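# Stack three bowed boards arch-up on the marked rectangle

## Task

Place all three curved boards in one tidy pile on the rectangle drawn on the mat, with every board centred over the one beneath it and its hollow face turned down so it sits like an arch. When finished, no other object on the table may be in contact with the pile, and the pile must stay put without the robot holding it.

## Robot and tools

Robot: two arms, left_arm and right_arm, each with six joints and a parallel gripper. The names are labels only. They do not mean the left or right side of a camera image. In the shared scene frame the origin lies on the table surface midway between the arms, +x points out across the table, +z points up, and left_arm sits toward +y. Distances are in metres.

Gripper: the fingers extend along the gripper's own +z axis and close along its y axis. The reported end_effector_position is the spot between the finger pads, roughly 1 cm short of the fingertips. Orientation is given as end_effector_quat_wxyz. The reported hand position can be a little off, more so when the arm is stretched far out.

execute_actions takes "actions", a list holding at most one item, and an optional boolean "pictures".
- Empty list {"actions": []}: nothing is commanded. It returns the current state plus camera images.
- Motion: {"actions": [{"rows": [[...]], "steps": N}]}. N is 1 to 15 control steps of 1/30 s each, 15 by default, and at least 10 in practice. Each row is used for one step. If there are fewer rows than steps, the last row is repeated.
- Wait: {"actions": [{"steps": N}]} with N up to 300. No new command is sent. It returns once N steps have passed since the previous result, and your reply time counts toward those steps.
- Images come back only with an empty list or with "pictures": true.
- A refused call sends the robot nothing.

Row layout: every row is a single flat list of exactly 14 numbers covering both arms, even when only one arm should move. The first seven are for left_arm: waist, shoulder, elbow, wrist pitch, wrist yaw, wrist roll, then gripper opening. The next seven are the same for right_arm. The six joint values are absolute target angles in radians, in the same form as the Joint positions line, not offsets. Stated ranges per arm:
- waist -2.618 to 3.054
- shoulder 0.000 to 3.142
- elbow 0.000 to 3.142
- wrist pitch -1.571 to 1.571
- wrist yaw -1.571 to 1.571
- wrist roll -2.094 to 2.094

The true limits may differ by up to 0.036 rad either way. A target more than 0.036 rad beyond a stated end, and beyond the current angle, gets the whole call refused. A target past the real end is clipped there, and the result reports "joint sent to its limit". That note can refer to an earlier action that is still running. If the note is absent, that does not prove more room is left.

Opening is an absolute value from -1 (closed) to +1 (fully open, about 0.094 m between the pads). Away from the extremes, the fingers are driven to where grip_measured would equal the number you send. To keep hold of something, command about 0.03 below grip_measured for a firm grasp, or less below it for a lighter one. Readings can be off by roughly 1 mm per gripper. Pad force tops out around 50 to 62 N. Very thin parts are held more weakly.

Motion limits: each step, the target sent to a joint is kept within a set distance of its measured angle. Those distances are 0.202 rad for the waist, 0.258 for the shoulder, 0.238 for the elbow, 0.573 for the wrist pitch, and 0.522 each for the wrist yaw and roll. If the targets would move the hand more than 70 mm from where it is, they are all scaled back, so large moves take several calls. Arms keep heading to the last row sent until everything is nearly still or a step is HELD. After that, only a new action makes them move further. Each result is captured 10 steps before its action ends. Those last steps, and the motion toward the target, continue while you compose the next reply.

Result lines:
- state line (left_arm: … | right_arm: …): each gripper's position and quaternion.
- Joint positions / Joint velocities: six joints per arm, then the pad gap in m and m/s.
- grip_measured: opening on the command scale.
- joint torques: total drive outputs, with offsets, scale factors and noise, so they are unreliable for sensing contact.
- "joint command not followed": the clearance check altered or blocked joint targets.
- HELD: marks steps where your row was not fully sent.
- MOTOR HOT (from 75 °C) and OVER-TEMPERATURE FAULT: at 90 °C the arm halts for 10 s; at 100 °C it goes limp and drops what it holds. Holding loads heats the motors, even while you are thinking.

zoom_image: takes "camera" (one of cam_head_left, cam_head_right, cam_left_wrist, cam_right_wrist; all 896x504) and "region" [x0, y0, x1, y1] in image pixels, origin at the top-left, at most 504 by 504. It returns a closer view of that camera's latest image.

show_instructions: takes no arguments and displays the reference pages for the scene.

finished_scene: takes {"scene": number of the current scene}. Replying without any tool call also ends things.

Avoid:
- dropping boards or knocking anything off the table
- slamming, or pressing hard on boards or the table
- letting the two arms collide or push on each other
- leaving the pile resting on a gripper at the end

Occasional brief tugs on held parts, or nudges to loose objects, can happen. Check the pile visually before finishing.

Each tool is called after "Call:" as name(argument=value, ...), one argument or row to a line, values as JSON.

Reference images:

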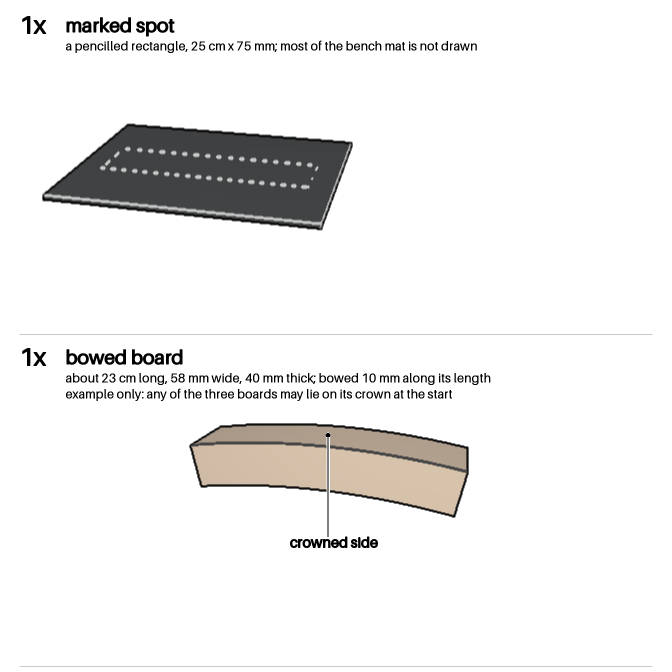

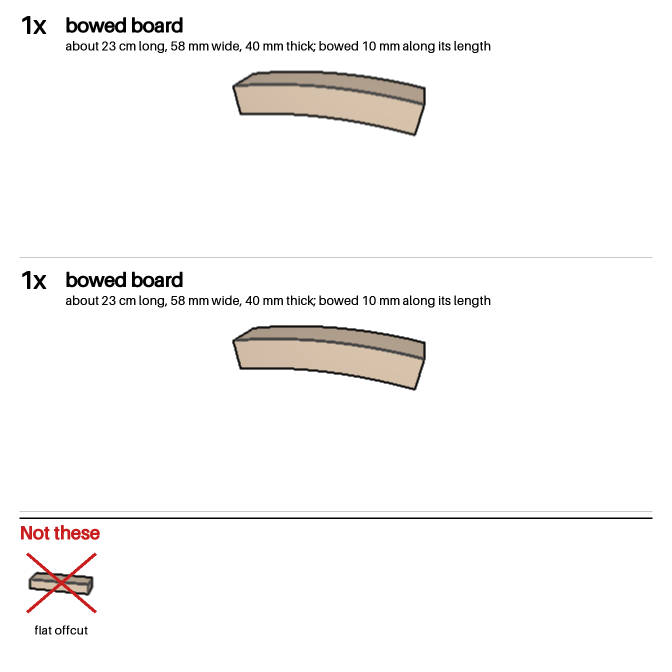

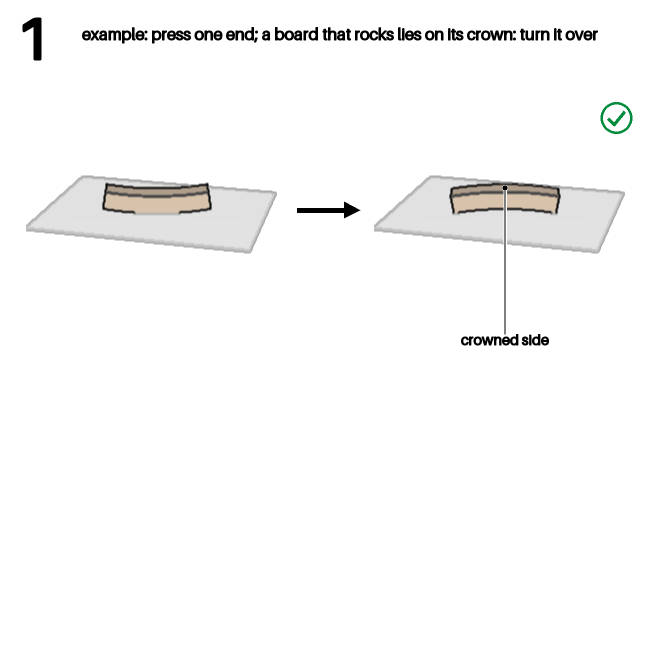

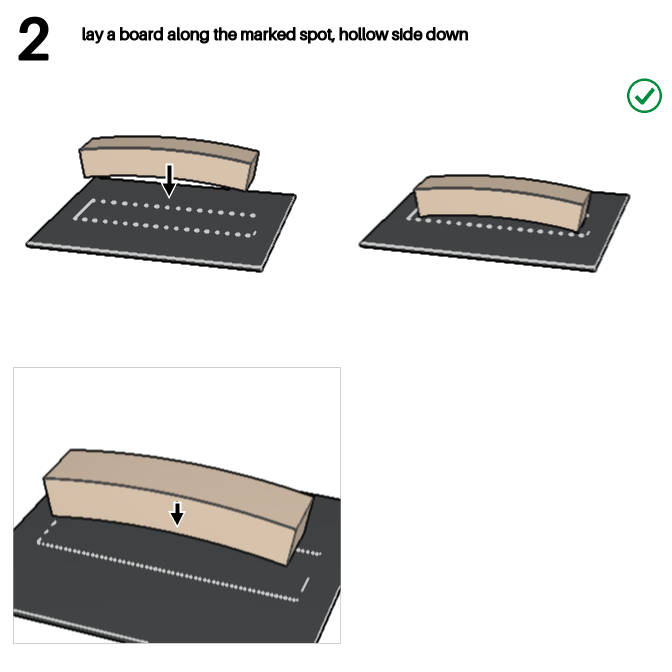

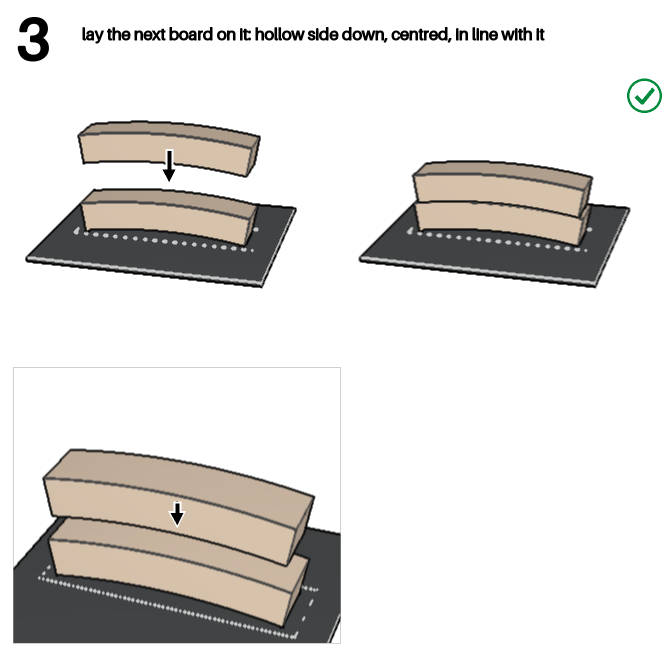

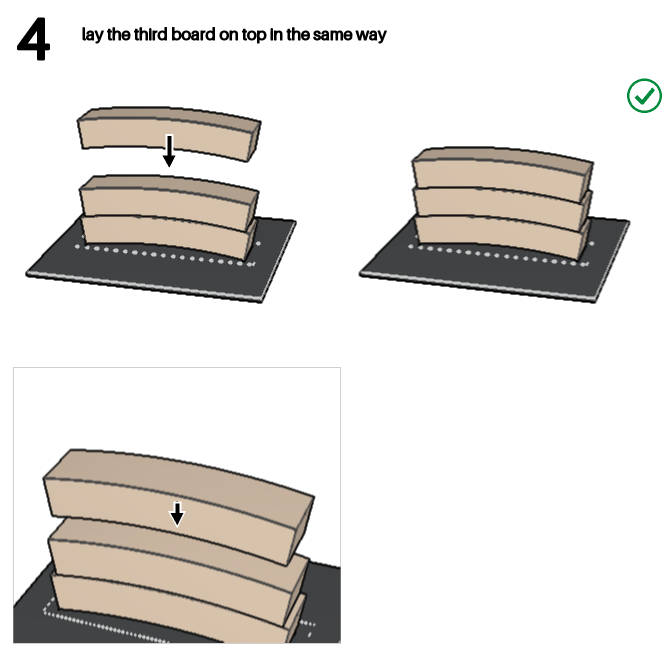

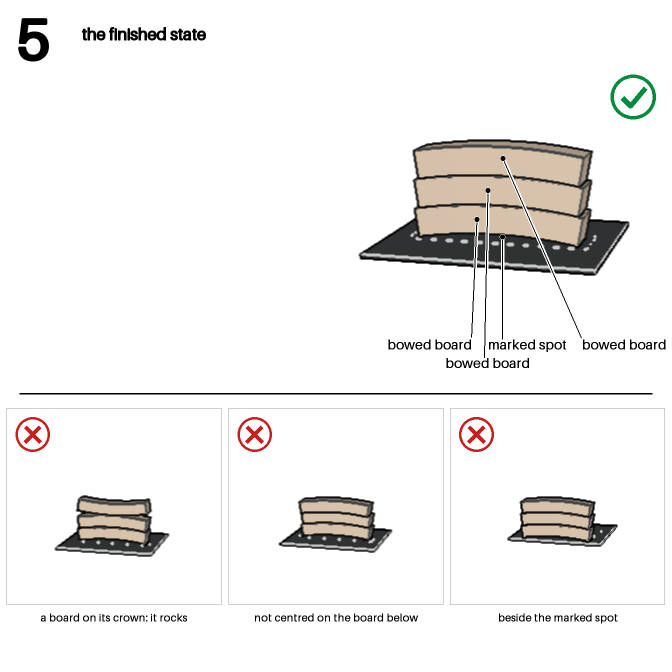

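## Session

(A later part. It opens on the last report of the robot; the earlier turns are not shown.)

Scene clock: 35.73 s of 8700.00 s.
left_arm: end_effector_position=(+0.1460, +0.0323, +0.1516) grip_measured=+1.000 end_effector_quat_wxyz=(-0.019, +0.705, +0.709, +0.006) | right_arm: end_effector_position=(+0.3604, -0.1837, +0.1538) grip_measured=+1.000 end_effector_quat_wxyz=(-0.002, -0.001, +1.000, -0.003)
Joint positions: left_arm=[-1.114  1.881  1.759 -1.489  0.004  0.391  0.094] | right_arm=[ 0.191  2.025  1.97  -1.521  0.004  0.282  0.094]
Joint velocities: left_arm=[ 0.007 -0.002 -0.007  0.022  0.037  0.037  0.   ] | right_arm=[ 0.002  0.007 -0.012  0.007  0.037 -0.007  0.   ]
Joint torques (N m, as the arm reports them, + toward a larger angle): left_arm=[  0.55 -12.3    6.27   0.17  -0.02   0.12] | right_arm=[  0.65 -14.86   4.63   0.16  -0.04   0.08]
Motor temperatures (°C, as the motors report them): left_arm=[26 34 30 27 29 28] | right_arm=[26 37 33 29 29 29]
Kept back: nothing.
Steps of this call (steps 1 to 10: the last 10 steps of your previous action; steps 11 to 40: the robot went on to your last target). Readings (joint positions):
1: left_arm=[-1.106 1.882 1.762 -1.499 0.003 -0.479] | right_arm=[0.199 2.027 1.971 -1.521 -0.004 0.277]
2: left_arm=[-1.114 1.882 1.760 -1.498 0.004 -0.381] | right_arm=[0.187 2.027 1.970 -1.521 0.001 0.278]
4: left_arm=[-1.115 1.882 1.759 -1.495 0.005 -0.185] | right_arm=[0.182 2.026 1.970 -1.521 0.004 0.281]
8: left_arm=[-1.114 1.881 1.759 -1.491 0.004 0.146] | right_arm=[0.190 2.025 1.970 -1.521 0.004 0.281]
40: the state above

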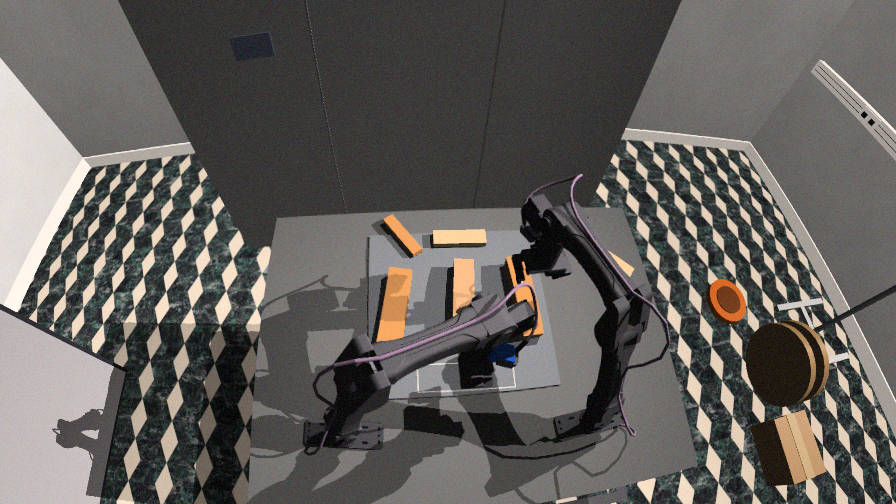

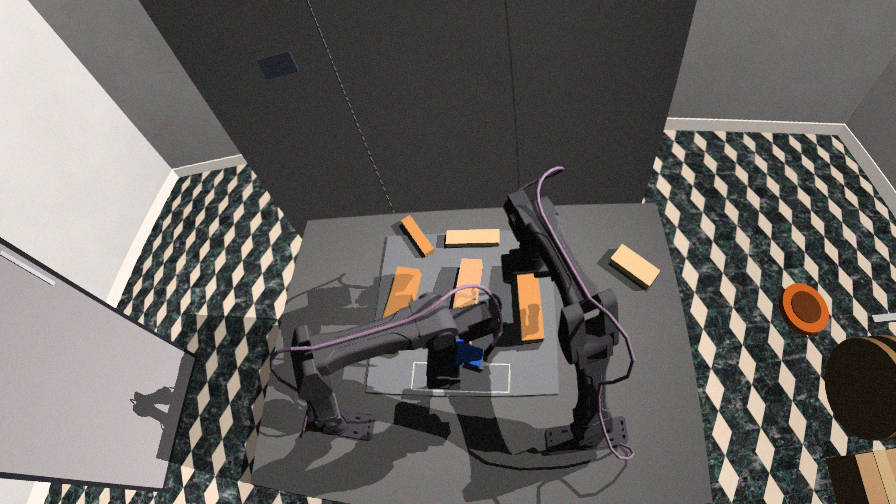

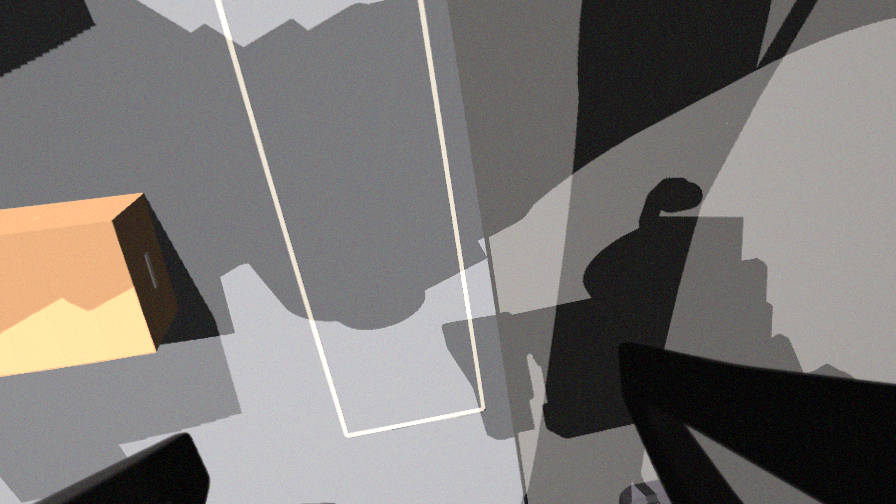

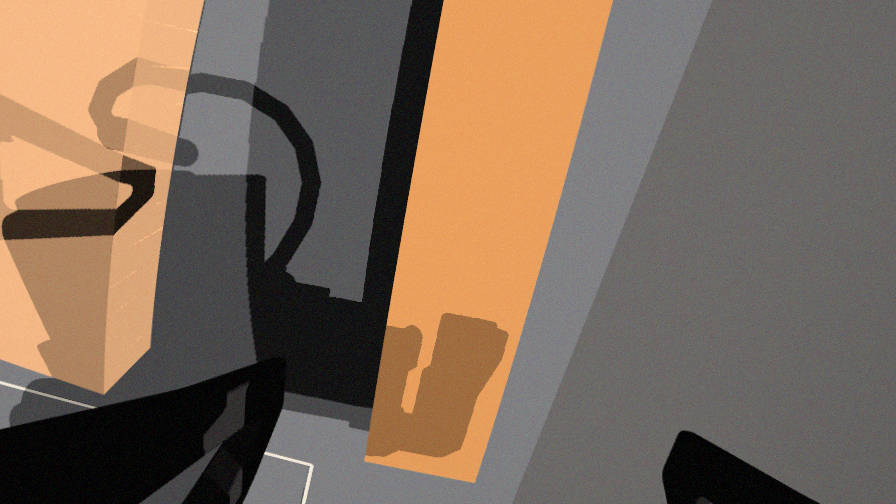

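Call:
execute_actions(
  actions=[
    {"rows": [[-0.376, 1.85, 1.74, -1.40, 0.0, -0.29, 1, 0.195, 1.985, 1.68, -1.25, 0.0, 0.32, 1]], "steps": 15},
  ],
)

Call:
execute_actions(
  actions=[
    {"steps": 35},
  ],
  pictures=true,
)

Scene clock: 44.90 s of 8700.00 s.
left_arm: end_effector_position=(+0.2193, +0.0583, +0.1500) grip_measured=+1.000 end_effector_quat_wxyz=(+0.002, +0.451, +0.893, -0.011) | right_arm: end_effector_position=(+0.3445, -0.1884, +0.1070) grip_measured=+1.000 end_effector_quat_wxyz=(-0.022, +0.009, +1.000, -0.009)
Joint positions: left_arm=[-0.886  1.88   1.751 -1.429  0.019 -0.011  0.094] | right_arm=[ 0.191  1.981  1.719 -1.355  0.004  0.302  0.094]
Joint velocities: left_arm=[ 1.853 -0.002 -0.012  0.242 -0.081 -1.707  0.   ] | right_arm=[-0.007  0.242 -0.755  0.374  0.037  0.051  0.   ]
Joint torques (N m, as the arm reports them, + toward a larger angle): left_arm=[  1.25 -12.32   5.94  -0.1   -0.12  -0.08] | right_arm=[  0.3  -13.29   7.09   0.69  -0.05   0.05]
Motor temperatures (°C, as the motors report them): left_arm=[26 34 30 27 29 28] | right_arm=[26 39 32 29 29 29]
Steps of this call (steps 1 to 15: the robot went on to your last target; steps 16 to 90: nothing new was sent; then 6.00 s passed at rest; steps 91 to 95: the first 5 steps of this action). Readings (joint positions):
91: left_arm=[-1.098 1.881 1.757 -1.482 0.013 0.319] | right_arm=[0.191 2.011 1.929 -1.477 0.004 0.286]
92: left_arm=[-1.064 1.880 1.754 -1.469 0.020 0.224] | right_arm=[0.191 1.987 1.857 -1.418 0.004 0.291]
94: left_arm=[-0.952 1.880 1.752 -1.441 0.020 0.052] | right_arm=[0.191 1.974 1.751 -1.370 0.004 0.299]
95: the state above

Scene clock: 46.07 s of 8700.00 s.
left_arm: end_effector_position=(+0.3456, +0.1966, +0.1502) grip_measured=+1.000 end_effector_quat_wxyz=(+0.026, +0.076, +0.997, -0.006) | right_arm: end_effector_position=(+0.3563, -0.1849, +0.0908) grip_measured=+1.000 end_effector_quat_wxyz=(-0.006, +0.014, +1.000, -0.004)
Joint positions: left_arm=[-0.371  1.88   1.751 -1.39  -0.006 -0.279  0.094] | right_arm=[ 0.191  2.001  1.684 -1.268  0.004  0.312  0.094]
Joint velocities: left_arm=[ 0.002 -0.002 -0.012  0.022  0.022 -0.037  0.   ] | right_arm=[ 0.007  0.007  0.007 -0.022 -0.022 -0.051  0.   ]
Joint torques (N m, as the arm reports them, + toward a larger angle): left_arm=[ -0.5  -12.23   5.78   0.1    0.07  -0.12] | right_arm=[  0.28 -14.     6.1    0.44  -0.04   0.07]
Motor temperatures (°C, as the motors report them): left_arm=[26 34 30 27 29 28] | right_arm=[26 39 32 29 29 29]
Kept back: nothing.
Steps of this call (steps 1 to 10: the last 10 steps of your previous action; steps 11 to 30: the robot went on to your last target; steps 31 to 35: nothing new was sent). Readings (joint positions):
1: left_arm=[-0.819 1.880 1.751 -1.419 0.017 -0.063] | right_arm=[0.191 1.990 1.700 -1.343 0.004 0.304]
2: left_arm=[-0.750 1.880 1.751 -1.411 0.015 -0.104] | right_arm=[0.191 1.997 1.689 -1.332 0.004 0.305]
4: left_arm=[-0.613 1.880 1.751 -1.399 0.012 -0.165] | right_arm=[0.191 2.002 1.684 -1.312 0.004 0.308]
8: left_arm=[-0.373 1.880 1.751 -1.389 -0.005 -0.234] | right_arm=[0.191 2.001 1.684 -1.284 0.004 0.310]
35: the state above
All arms were judged still, so your last target was given up. Only a new action makes them travel on or press farther. Fingers that are still opening or closing keep moving.

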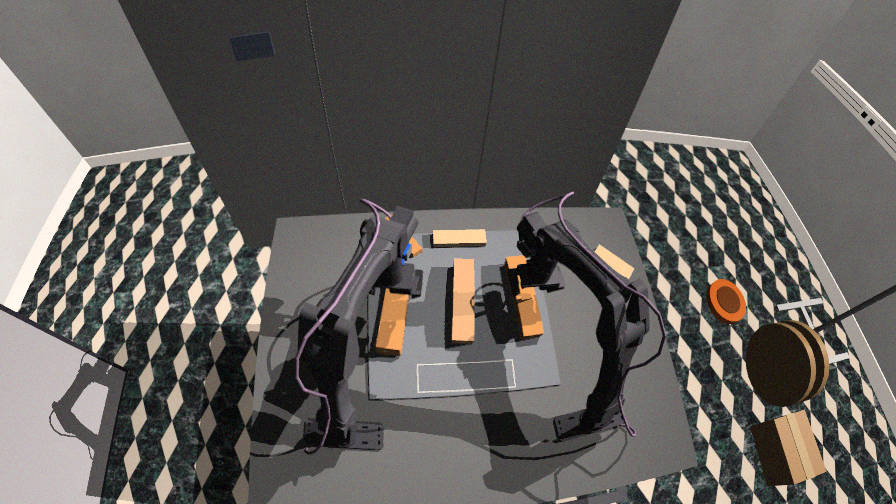

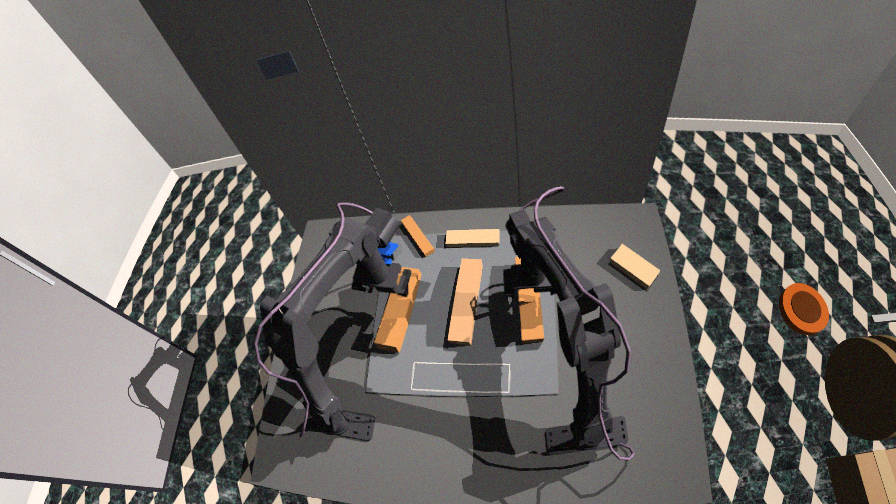

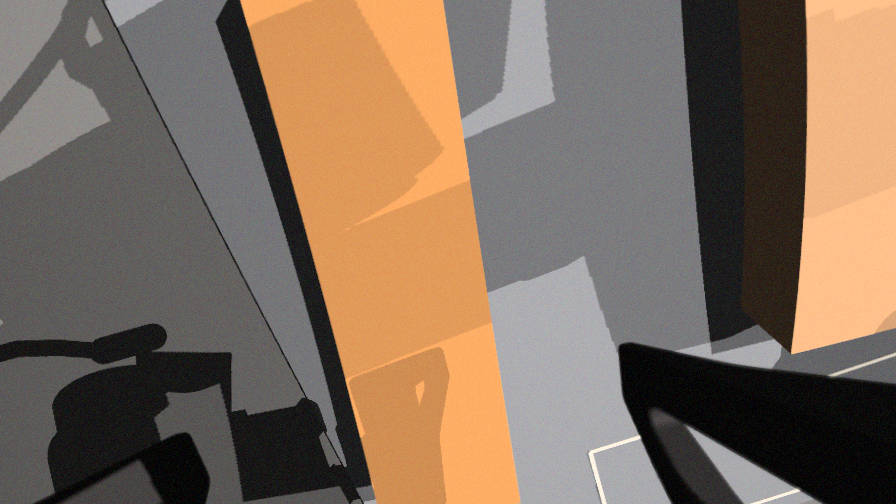

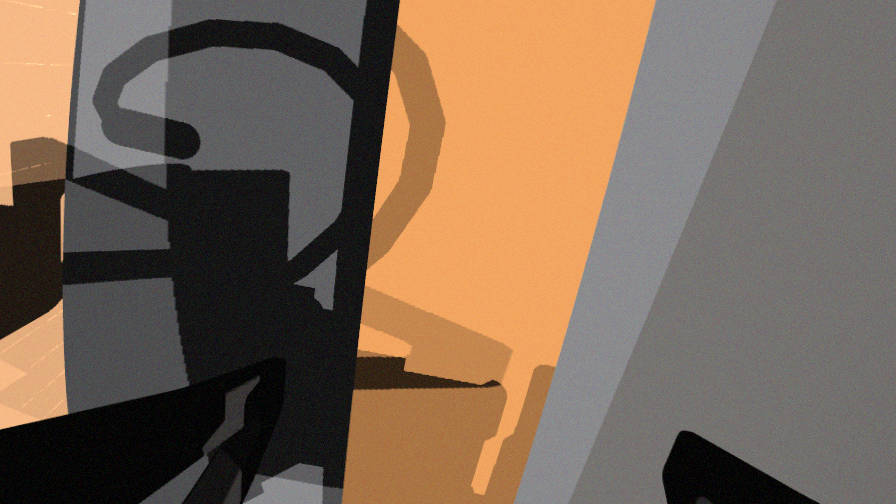

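Call:
execute_actions(
  actions=[
    {"rows": [[-0.376, 1.85, 1.74, -1.40, 0.0, -0.29, 1, 0.205, 1.985, 1.68, -1.24, 0.0, 0.33, 1],[-0.376, 1.85, 1.74, -1.40, 0.0, -0.29, 1, 0.212, 1.986, 1.675, -1.23, 0.0, 0.335, 1],[-0.376, 1.85, 1.74, -1.40, 0.0, -0.29, 1, 0.212, 1.988, 1.668, -1.22, 0.0, 0.335, 1],[-0.376, 1.85, 1.74, -1.40, 0.0, -0.29, 1, 0.212, 1.99, 1.658, -1.205, 0.0, 0.335, 1],[-0.376, 1.85, 1.74, -1.40, 0.0, -0.29, 1, 0.212, 1.993, 1.646, -1.19, 0.0, 0.335, 1],[-0.376, 1.85, 1.74, -1.40, 0.0, -0.29, 1, 0.212, 1.996, 1.633, -1.173, 0.0, 0.335, 1],[-0.376, 1.85, 1.74, -1.40, 0.0, -0.29, 1, 0.212, 1.999, 1.62, -1.156, 0.0, 0.335, 1],[-0.376, 1.85, 1.74, -1.40, 0.0, -0.29, 1, 0.212, 2.003, 1.607, -1.139, 0.0, 0.335, 1],[-0.376, 1.85, 1.74, -1.40, 0.0, -0.29, 1, 0.212, 2.006, 1.594, -1.122, 0.0, 0.335, 1],[-0.376, 1.85, 1.74, -1.40, 0.0, -0.29, 1, 0.212, 2.01, 1.581, -1.106, 0.0, 0.335, 1],[-0.376, 1.85, 1.74, -1.40, 0.0, -0.29, 1, 0.212, 2.013, 1.57, -1.092, 0.0, 0.335, 1],[-0.376, 1.85, 1.74, -1.40, 0.0, -0.29, 1, 0.212, 2.016, 1.56, -1.08, 0.0, 0.335, 1],[-0.376, 1.85, 1.74, -1.40, 0.0, -0.29, 1, 0.212, 2.018, 1.553, -1.073, 0.0, 0.335, 1],[-0.376, 1.85, 1.74, -1.40, 0.0, -0.29, 1, 0.212, 2.02, 1.548, -1.07, 0.0, 0.335, 1]], "steps": 15},
  ],
)

Call:
execute_actions(
  actions=[
    {"steps": 25},
  ],
  pictures=true,
)

Scene clock: 49.77 s of 8700.00 s.
left_arm: end_effector_position=(+0.3456, +0.1966, +0.1502) grip_measured=+1.000 end_effector_quat_wxyz=(+0.026, +0.076, +0.997, -0.006) | right_arm: end_effector_position=(+0.3604, -0.1812, +0.0901) grip_measured=+1.000 end_effector_quat_wxyz=(+0.004, +0.015, +1.000, -0.001)
Joint positions: left_arm=[-0.371  1.88   1.751 -1.39  -0.006 -0.279  0.094] | right_arm=[ 0.198  2.001  1.682 -1.245  0.004  0.321  0.094]
Joint velocities: left_arm=[-0.007 -0.022 -0.002 -0.051 -0.037  0.066  0.   ] | right_arm=[ 0.066 -0.002 -0.115  0.256 -0.007 -0.022  0.   ]
Joint torques (N m, as the arm reports them, + toward a larger angle): left_arm=[ -0.4  -12.29   5.8    0.08   0.02  -0.12] | right_arm=[  0.79 -13.25   4.15   0.32  -0.05   0.09]
Motor temperatures (°C, as the motors report them): left_arm=[26 34 29 27 29 28] | right_arm=[26 39 32 29 29 29]
Steps of this call (steps 1 to 90: nothing new was sent; then 0.53 s passed at rest; steps 91 to 95: the first 5 steps of this action). Readings (joint positions):
91: left_arm=[-0.371 1.880 1.751 -1.390 -0.006 -0.279] | right_arm=[0.191 2.001 1.684 -1.267 0.004 0.313]
92: left_arm=[-0.371 1.880 1.751 -1.390 -0.006 -0.279] | right_arm=[0.192 2.001 1.684 -1.265 0.004 0.316]
94: left_arm=[-0.371 1.880 1.751 -1.390 -0.006 -0.279] | right_arm=[0.195 2.001 1.684 -1.255 0.004 0.320]
95: the state above

Scene clock: 50.60 s of 8700.00 s.
left_arm: end_effector_position=(+0.3456, +0.1966, +0.1502) grip_measured=+1.000 end_effector_quat_wxyz=(+0.026, +0.076, +0.997, -0.006) | right_arm: end_effector_position=(+0.3650, -0.1777, +0.0578) grip_measured=+1.000 end_effector_quat_wxyz=(+0.018, +0.016, +1.000, +0.004)
Joint positions: left_arm=[-0.371  1.88   1.751 -1.39  -0.006 -0.279  0.094] | right_arm=[ 0.203  2.011  1.566 -1.089  0.004  0.327  0.094]
Joint velocities: left_arm=[-0.002 -0.002 -0.007  0.037  0.007  0.022  0.   ] | right_arm=[-0.002  0.012  0.002  0.007 -0.007 -0.022  0.   ]
Joint torques (N m, as the arm reports them, + toward a larger angle): left_arm=[ -0.5  -12.2    5.78   0.11   0.03  -0.09] | right_arm=[  0.71 -11.79   4.96   0.53  -0.04   0.07]
Motor temperatures (°C, as the motors report them): left_arm=[26 34 29 27 29 28] | right_arm=[26 39 32 29 29 29]
Kept back: nothing.
Steps of this call (steps 1 to 10: the last 10 steps of your previous action; steps 11 to 25: the robot went on to your last target). Readings (joint positions):
1: left_arm=[-0.371 1.880 1.751 -1.390 -0.006 -0.279] | right_arm=[0.200 2.001 1.676 -1.233 0.004 0.322]
2: left_arm=[-0.371 1.880 1.751 -1.390 -0.006 -0.279] | right_arm=[0.201 2.001 1.666 -1.220 0.004 0.323]
4: left_arm=[-0.371 1.880 1.751 -1.390 -0.006 -0.279] | right_arm=[0.203 2.001 1.640 -1.192 0.004 0.325]
8: left_arm=[-0.371 1.880 1.751 -1.390 -0.006 -0.279] | right_arm=[0.203 2.001 1.586 -1.142 0.004 0.326]
25: the state above

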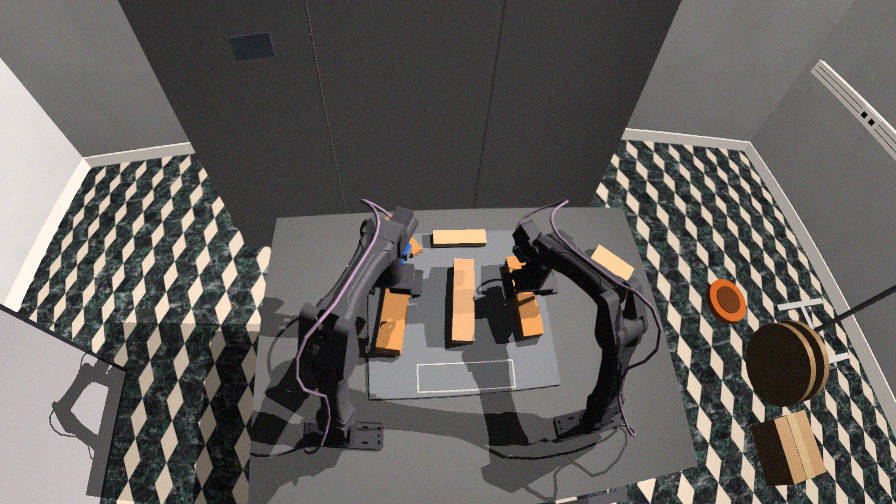

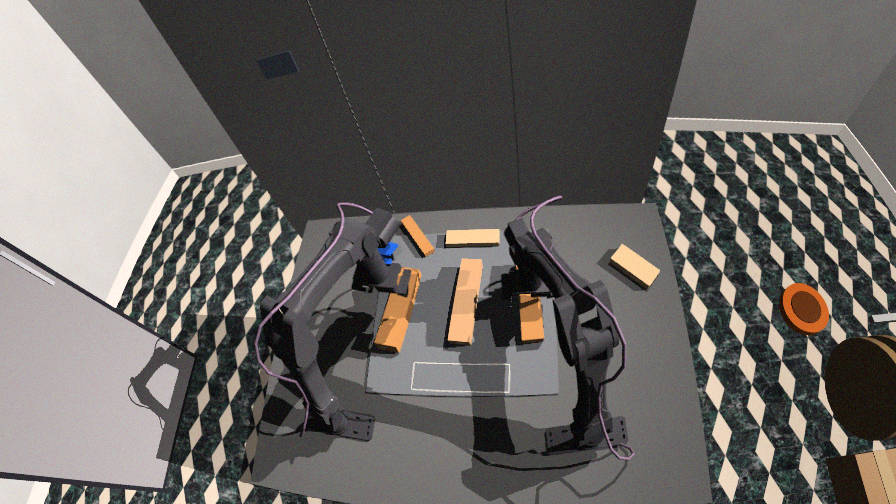

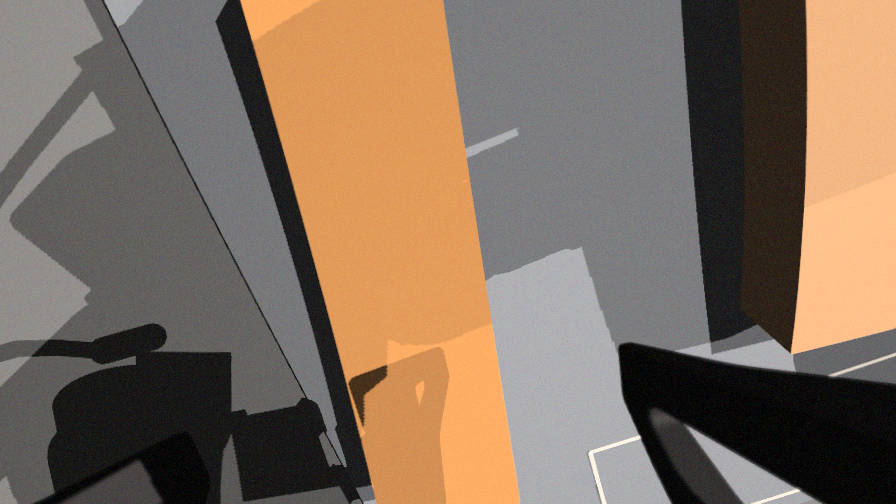

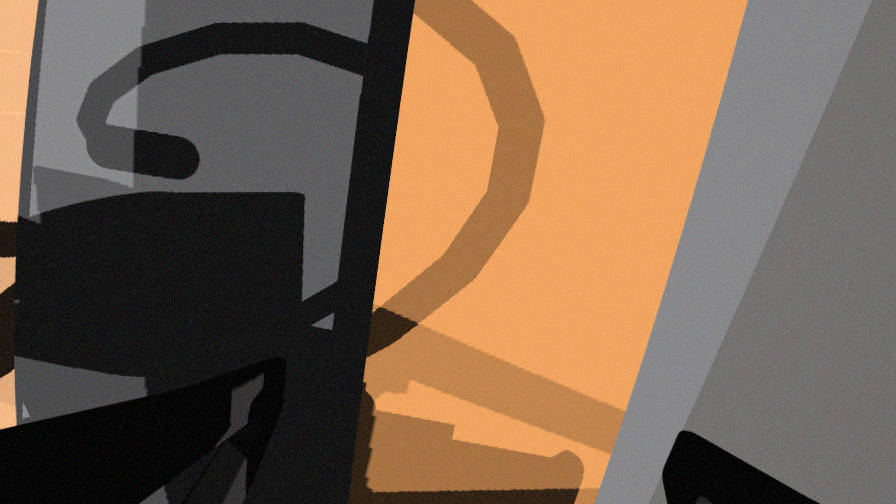

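Call:
execute_actions(
  actions=[
    {"rows": [[-0.376, 1.85, 1.74, -1.40, 0.0, -0.29, 1, 0.212, 2.025, 1.544, -1.066, 0.0, 0.335, 1],[-0.376, 1.85, 1.74, -1.40, 0.0, -0.29, 1, 0.212, 2.03, 1.538, -1.06, 0.0, 0.335, 1],[-0.376, 1.85, 1.74, -1.40, 0.0, -0.29, 1, 0.212, 2.036, 1.531, -1.052, 0.0, 0.335, 1],[-0.376, 1.85, 1.74, -1.40, 0.0, -0.29, 1, 0.212, 2.042, 1.524, -1.044, 0.0, 0.335, 1],[-0.376, 1.85, 1.74, -1.40, 0.0, -0.29, 1, 0.212, 2.048, 1.517, -1.036, 0.0, 0.335, 1],[-0.376, 1.85, 1.74, -1.40, 0.0, -0.29, 1, 0.212, 2.053, 1.51, -1.029, 0.0, 0.335, 1],[-0.376, 1.85, 1.74, -1.40, 0.0, -0.29, 1, 0.212, 2.057, 1.505, -1.023, 0.0, 0.335, 1],[-0.376, 1.85, 1.74, -1.40, 0.0, -0.29, 1, 0.212, 2.059, 1.501, -1.02, 0.0, 0.335, 1]], "steps": 15},
  ],
)

Call:
execute_actions(
  actions=[
    {"steps": 20},
  ],
  pictures=true,
)

Scene clock: 51.87 s of 8700.00 s.
left_arm: end_effector_position=(+0.3456, +0.1966, +0.1502) grip_measured=+1.000 end_effector_quat_wxyz=(+0.026, +0.076, +0.997, -0.006) | right_arm: end_effector_position=(+0.3656, -0.1776, +0.0540) grip_measured=+1.000 end_effector_quat_wxyz=(+0.020, +0.016, +1.000, +0.004)
Joint positions: left_arm=[-0.371  1.88   1.751 -1.39  -0.006 -0.279  0.094] | right_arm=[ 0.203  2.014  1.554 -1.071  0.004  0.327  0.094]
Joint velocities: left_arm=[-0.012 -0.012 -0.017 -0.022  0.007 -0.051  0.   ] | right_arm=[-0.002  0.061 -0.164  0.125 -0.066 -0.022  0.   ]
Joint torques (N m, as the arm reports them, + toward a larger angle): left_arm=[ -0.47 -12.34   5.88   0.12   0.05  -0.07] | right_arm=[ 0.7  -9.84  4.13  0.5  -0.03  0.08]
Motor temperatures (°C, as the motors report them): left_arm=[26 34 29 27 29 28] | right_arm=[26 39 32 29 29 29]
Steps of this call (steps 1 to 30: the robot went on to your last target; steps 31 to 33: nothing new was sent; steps 34 to 38: the first 5 steps of this action). Readings (joint positions):
34: left_arm=[-0.371 1.880 1.751 -1.390 -0.006 -0.279] | right_arm=[0.203 2.011 1.566 -1.087 0.004 0.327]
35: left_arm=[-0.371 1.880 1.751 -1.390 -0.006 -0.279] | right_arm=[0.203 2.011 1.566 -1.086 0.004 0.327]
37: left_arm=[-0.371 1.880 1.751 -1.390 -0.006 -0.279] | right_arm=[0.203 2.012 1.560 -1.077 0.004 0.327]
38: the state above

Scene clock: 52.53 s of 8700.00 s.
left_arm: end_effector_position=(+0.3456, +0.1966, +0.1502) grip_measured=+1.000 end_effector_quat_wxyz=(+0.026, +0.076, +0.997, -0.006) | right_arm: end_effector_position=(+0.3587, -0.1797, +0.0289) grip_measured=+1.000 end_effector_quat_wxyz=(-0.003, +0.016, +1.000, -0.003)
Joint positions: left_arm=[-0.371  1.88   1.751 -1.39  -0.006 -0.279  0.094] | right_arm=[ 0.203  2.056  1.515 -1.038  0.004  0.327  0.094]
Joint velocities: left_arm=[-0.002  0.007  0.007 -0.037 -0.007 -0.022  0.   ] | right_arm=[-0.002 -0.007 -0.007  0.051  0.007  0.037  0.   ]
Joint torques (N m, as the arm reports them, + toward a larger angle): left_arm=[ -0.41 -12.29   5.87   0.1    0.06  -0.1 ] | right_arm=[  0.69 -12.58   5.1    0.45  -0.04   0.07]
Motor temperatures (°C, as the motors report them): left_arm=[26 34 29 27 29 28] | right_arm=[26 39 32 29 29 29]
Kept back: nothing.
Steps of this call (steps 1 to 10: the last 10 steps of your previous action; steps 11 to 20: the robot went on to your last target). Readings (joint positions):
1: left_arm=[-0.371 1.880 1.751 -1.390 -0.006 -0.279] | right_arm=[0.203 2.018 1.548 -1.066 0.004 0.327]
2: left_arm=[-0.371 1.880 1.751 -1.390 -0.006 -0.279] | right_arm=[0.203 2.023 1.542 -1.060 0.004 0.327]
4: left_arm=[-0.371 1.880 1.751 -1.390 -0.006 -0.279] | right_arm=[0.203 2.037 1.529 -1.052 0.004 0.327]
8: left_arm=[-0.371 1.880 1.751 -1.390 -0.006 -0.279] | right_arm=[0.203 2.056 1.516 -1.047 0.004 0.327]
20: the state above

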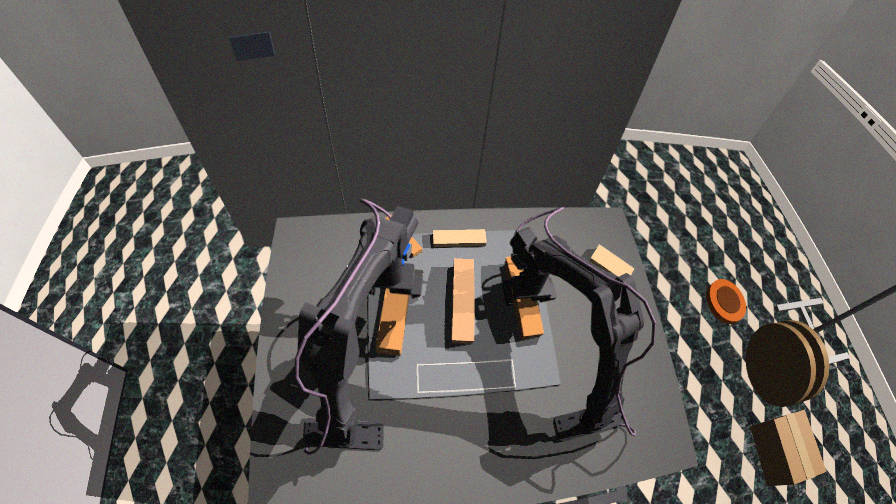

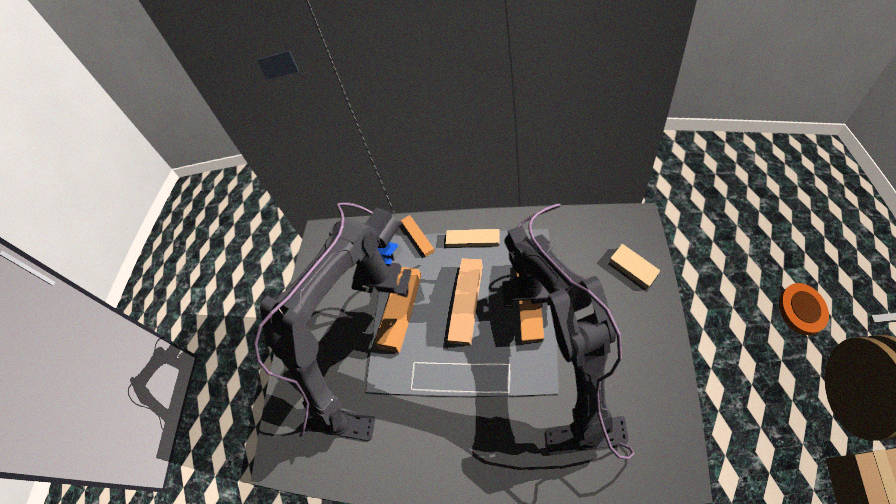

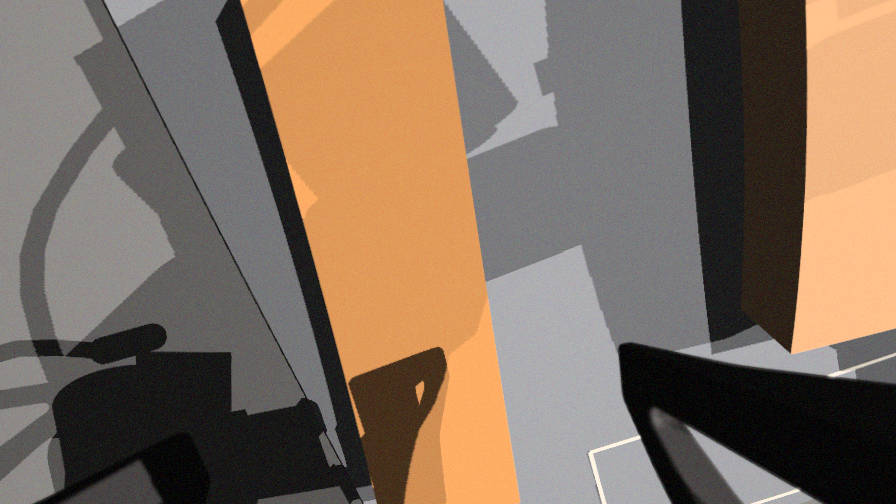

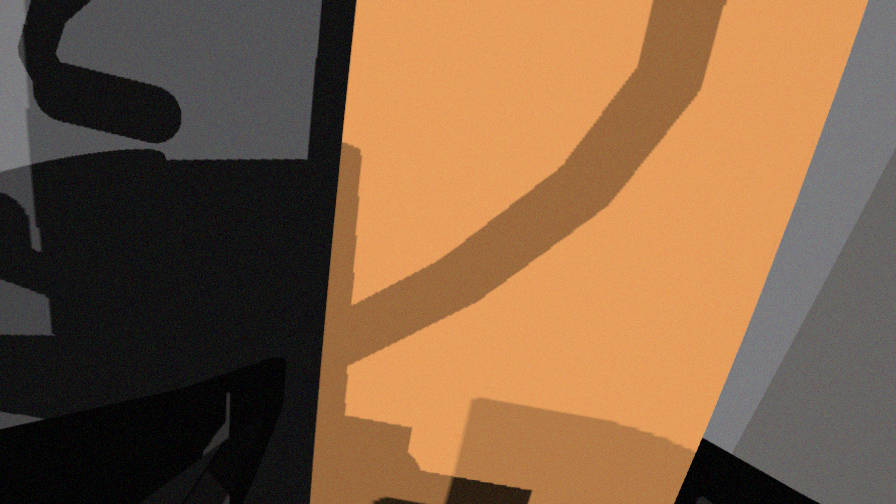

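Call:
execute_actions(
  actions=[
    {"rows": [[-0.376, 1.85, 1.74, -1.40, 0.0, -0.29, 1, 0.212, 2.059, 1.501, -1.02, 0.0, 0.335, 0.8],[-0.376, 1.85, 1.74, -1.40, 0.0, -0.29, 1, 0.212, 2.059, 1.501, -1.02, 0.0, 0.335, 0.65],[-0.376, 1.85, 1.74, -1.40, 0.0, -0.29, 1, 0.212, 2.059, 1.501, -1.02, 0.0, 0.335, 0.5],[-0.376, 1.85, 1.74, -1.40, 0.0, -0.29, 1, 0.212, 2.059, 1.501, -1.02, 0.0, 0.335, 0.42],[-0.376, 1.85, 1.74, -1.40, 0.0, -0.29, 1, 0.212, 2.059, 1.501, -1.02, 0.0, 0.335, 0.37],[-0.376, 1.85, 1.74, -1.40, 0.0, -0.29, 1, 0.212, 2.059, 1.501, -1.02, 0.0, 0.335, 0.33],[-0.376, 1.85, 1.74, -1.40, 0.0, -0.29, 1, 0.212, 2.059, 1.501, -1.02, 0.0, 0.335, 0.30],[-0.376, 1.85, 1.74, -1.40, 0.0, -0.29, 1, 0.212, 2.059, 1.501, -1.02, 0.0, 0.335, 0.28],[-0.376, 1.85, 1.74, -1.40, 0.0, -0.29, 1, 0.212, 2.059, 1.501, -1.02, 0.0, 0.335, 0.26],[-0.376, 1.85, 1.74, -1.40, 0.0, -0.29, 1, 0.212, 2.059, 1.501, -1.02, 0.0, 0.335, 0.24],[-0.376, 1.85, 1.74, -1.40, 0.0, -0.29, 1, 0.212, 2.059, 1.501, -1.02, 0.0, 0.335, 0.22],[-0.376, 1.85, 1.74, -1.40, 0.0, -0.29, 1, 0.212, 2.059, 1.501, -1.02, 0.0, 0.335, 0.20]], "steps": 15},
  ],
)

Call:
execute_actions(
  actions=[
    {"steps": 20},
  ],
)

Scene clock: 53.77 s of 8700.00 s.
left_arm: end_effector_position=(+0.3456, +0.1966, +0.1502) grip_measured=+1.000 end_effector_quat_wxyz=(+0.026, +0.076, +0.997, -0.006) | right_arm: end_effector_position=(+0.3588, -0.1796, +0.0289) grip_measured=+0.403 end_effector_quat_wxyz=(-0.003, +0.016, +1.000, -0.003)
Joint positions: left_arm=[-0.371  1.88   1.751 -1.39  -0.006 -0.279  0.094] | right_arm=[ 0.203  2.056  1.515 -1.038  0.004  0.327  0.066]
Joint velocities: left_arm=[-0.007 -0.007 -0.017  0.037 -0.066 -0.095  0.   ] | right_arm=[-0.002  0.012 -0.002 -0.051  0.007  0.007 -0.061]
Joint torques (N m, as the arm reports them, + toward a larger angle): left_arm=[ -0.46 -12.43   5.75   0.11   0.07  -0.11] | right_arm=[  0.71 -12.63   5.05   0.46  -0.05   0.06]
Motor temperatures (°C, as the motors report them): left_arm=[26 34 29 27 29 28] | right_arm=[26 39 32 29 29 29]
Steps of this call (steps 1 to 15: the robot went on to your last target; steps 16 to 32: nothing new was sent; steps 33 to 37: the first 5 steps of this action). Readings (joint positions):
33: left_arm=[-0.371 1.880 1.751 -1.390 -0.006 -0.279] | right_arm=[0.203 2.056 1.515 -1.038 0.004 0.327]
34: left_arm=[-0.371 1.880 1.751 -1.390 -0.006 -0.279] | right_arm=[0.203 2.056 1.515 -1.038 0.004 0.327]
36: left_arm=[-0.371 1.880 1.751 -1.390 -0.006 -0.279] | right_arm=[0.203 2.056 1.515 -1.038 0.004 0.327]
37: the state above

Scene clock: 54.43 s of 8700.00 s.
left_arm: end_effector_position=(+0.3456, +0.1966, +0.1502) grip_measured=+1.000 end_effector_quat_wxyz=(+0.026, +0.076, +0.997, -0.006) | right_arm: end_effector_position=(+0.3589, -0.1785, +0.0289) grip_measured=+0.204 end_effector_quat_wxyz=(-0.003, +0.016, +1.000, +0.000)
Joint positions: left_arm=[-0.371  1.88   1.751 -1.39  -0.006 -0.279  0.094] | right_arm=[ 0.203  2.056  1.515 -1.036 -0.002  0.327  0.057]
Joint velocities: left_arm=[-0.002 -0.002 -0.002 -0.037  0.007 -0.007  0.   ] | right_arm=[-0.012  0.007 -0.012  0.007  0.022 -0.007 -0.001]
Joint torques (N m, as the arm reports them, + toward a larger angle): left_arm=[ -0.46 -12.31   5.79   0.09   0.06  -0.09] | right_arm=[  0.66 -12.65   5.03   0.43   0.01   0.07]
Motor temperatures (°C, as the motors report them): left_arm=[26 34 29 27 29 28] | right_arm=[26 39 32 29 29 29]
Kept back: nothing.
Steps of this call (steps 1 to 10: the last 10 steps of your previous action; steps 11 to 15: the robot went on to your last target; steps 16 to 20: nothing new was sent). Readings (joint positions):
1: left_arm=[-0.371 1.880 1.751 -1.390 -0.006 -0.279] | right_arm=[0.203 2.056 1.515 -1.038 0.004 0.327]
2: left_arm=[-0.371 1.880 1.751 -1.390 -0.006 -0.279] | right_arm=[0.203 2.056 1.515 -1.038 0.004 0.327]
4: left_arm=[-0.371 1.880 1.751 -1.390 -0.006 -0.279] | right_arm=[0.203 2.056 1.515 -1.038 0.004 0.327]
8: left_arm=[-0.371 1.880 1.751 -1.390 -0.006 -0.279] | right_arm=[0.203 2.056 1.515 -1.036 -0.002 0.327]
20: the state above
All arms were judged still, so your last target was given up. Only a new action makes them travel on or press farther. Fingers that are still opening or closing keep moving.

Call:
execute_actions(
  actions=[
    {"rows": [[-0.376, 1.85, 1.74, -1.40, 0.0, -0.29, 1, 0.212, 2.059, 1.501, -1.02, 0.0, 0.335, 0.19],[-0.376, 1.85, 1.74, -1.40, 0.0, -0.29, 1, 0.212, 2.059, 1.501, -1.02, 0.0, 0.335, 0.18],[-0.376, 1.85, 1.74, -1.40, 0.0, -0.29, 1, 0.212, 2.059, 1.501, -1.02, 0.0, 0.335, 0.17],[-0.376, 1.85, 1.74, -1.40, 0.0, -0.29, 1, 0.212, 2.059, 1.501, -1.02, 0.0, 0.335, 0.16]], "steps": 10},
  ],
)

Call:
execute_actions(
  actions=[
    {"steps": 15},
  ],
)

Scene clock: 54.83 s of 8700.00 s.
left_arm: end_effector_position=(+0.3456, +0.1966, +0.1502) grip_measured=+1.000 end_effector_quat_wxyz=(+0.026, +0.076, +0.997, -0.006) | right_arm: end_effector_position=(+0.3589, -0.1785, +0.0289) grip_measured=+0.204 end_effector_quat_wxyz=(-0.003, +0.016, +1.000, +0.000)
Joint positions: left_arm=[-0.371  1.88   1.751 -1.39  -0.006 -0.279  0.094] | right_arm=[ 0.203  2.056  1.515 -1.036 -0.002  0.327  0.057]
Joint velocities: left_arm=[-0.002 -0.002 -0.017 -0.022  0.095 -0.037  0.   ] | right_arm=[-0.002 -0.012 -0.007  0.037 -0.081  0.022 -0.   ]
Joint torques (N m, as the arm reports them, + toward a larger angle): left_arm=[ -0.45 -12.2    5.81   0.1    0.02  -0.09] | right_arm=[  0.66 -12.62   5.01   0.44   0.02   0.06]
Motor temperatures (°C, as the motors report them): left_arm=[26 34 29 27 29 28] | right_arm=[26 39 32 29 29 29]
Kept back: the last 10 steps of this action.
Steps of this call (steps 1 to 12: nothing new was sent). Readings (joint positions):
1: left_arm=[-0.371 1.880 1.751 -1.390 -0.006 -0.279] | right_arm=[0.203 2.056 1.515 -1.036 -0.002 0.327]
2: left_arm=[-0.371 1.880 1.751 -1.390 -0.006 -0.279] | right_arm=[0.203 2.056 1.515 -1.036 -0.002 0.327]
4: left_arm=[-0.371 1.880 1.751 -1.390 -0.006 -0.279] | right_arm=[0.203 2.056 1.515 -1.036 -0.002 0.327]
8: left_arm=[-0.371 1.880 1.751 -1.390 -0.006 -0.279] | right_arm=[0.203 2.056 1.515 -1.036 -0.002 0.327]
12: the state above

Scene clock: 55.33 s of 8700.00 s.
left_arm: end_effector_position=(+0.3456, +0.1966, +0.1502) grip_measured=+1.000 end_effector_quat_wxyz=(+0.026, +0.076, +0.997, -0.006) | right_arm: end_effector_position=(+0.3589, -0.1785, +0.0289) grip_measured=+0.182 end_effector_quat_wxyz=(-0.003, +0.015, +1.000, +0.000)
Joint positions: left_arm=[-0.371  1.88   1.751 -1.39  -0.006 -0.279  0.094] | right_arm=[ 0.203  2.056  1.515 -1.036 -0.002  0.326  0.056]
Joint velocities: left_arm=[-0.012  0.002 -0.002  0.022  0.007 -0.022  0.   ] | right_arm=[-0.002 -0.002  0.002  0.022 -0.037 -0.051  0.   ]
Joint torques (N m, as the arm reports them, + toward a larger angle): left_arm=[ -0.39 -12.33   5.83   0.11   0.05  -0.09] | right_arm=[  0.73 -12.6    5.06   0.44   0.01   0.08]
Motor temperatures (°C, as the motors report them): left_arm=[26 34 29 27 29 28] | right_arm=[26 39 32 29 29 29]
Kept back: nothing.
Steps of this call (steps 1 to 10: the last 10 steps of your previous action; steps 11 to 15: the robot went on to your last target). Readings (joint positions):
1: left_arm=[-0.371 1.880 1.751 -1.390 -0.006 -0.279] | right_arm=[0.203 2.056 1.515 -1.036 -0.002 0.327]
2: left_arm=[-0.371 1.880 1.751 -1.390 -0.006 -0.279] | right_arm=[0.203 2.056 1.515 -1.036 -0.002 0.327]
4: left_arm=[-0.371 1.880 1.751 -1.390 -0.006 -0.279] | right_arm=[0.203 2.056 1.515 -1.036 -0.002 0.326]
8: left_arm=[-0.371 1.880 1.751 -1.390 -0.006 -0.279] | right_arm=[0.203 2.056 1.515 -1.036 -0.002 0.326]
15: the state above
All arms were judged still, so your last target was given up. Only a new action makes them travel on or press farther. Fingers that are still opening or closing keep moving.


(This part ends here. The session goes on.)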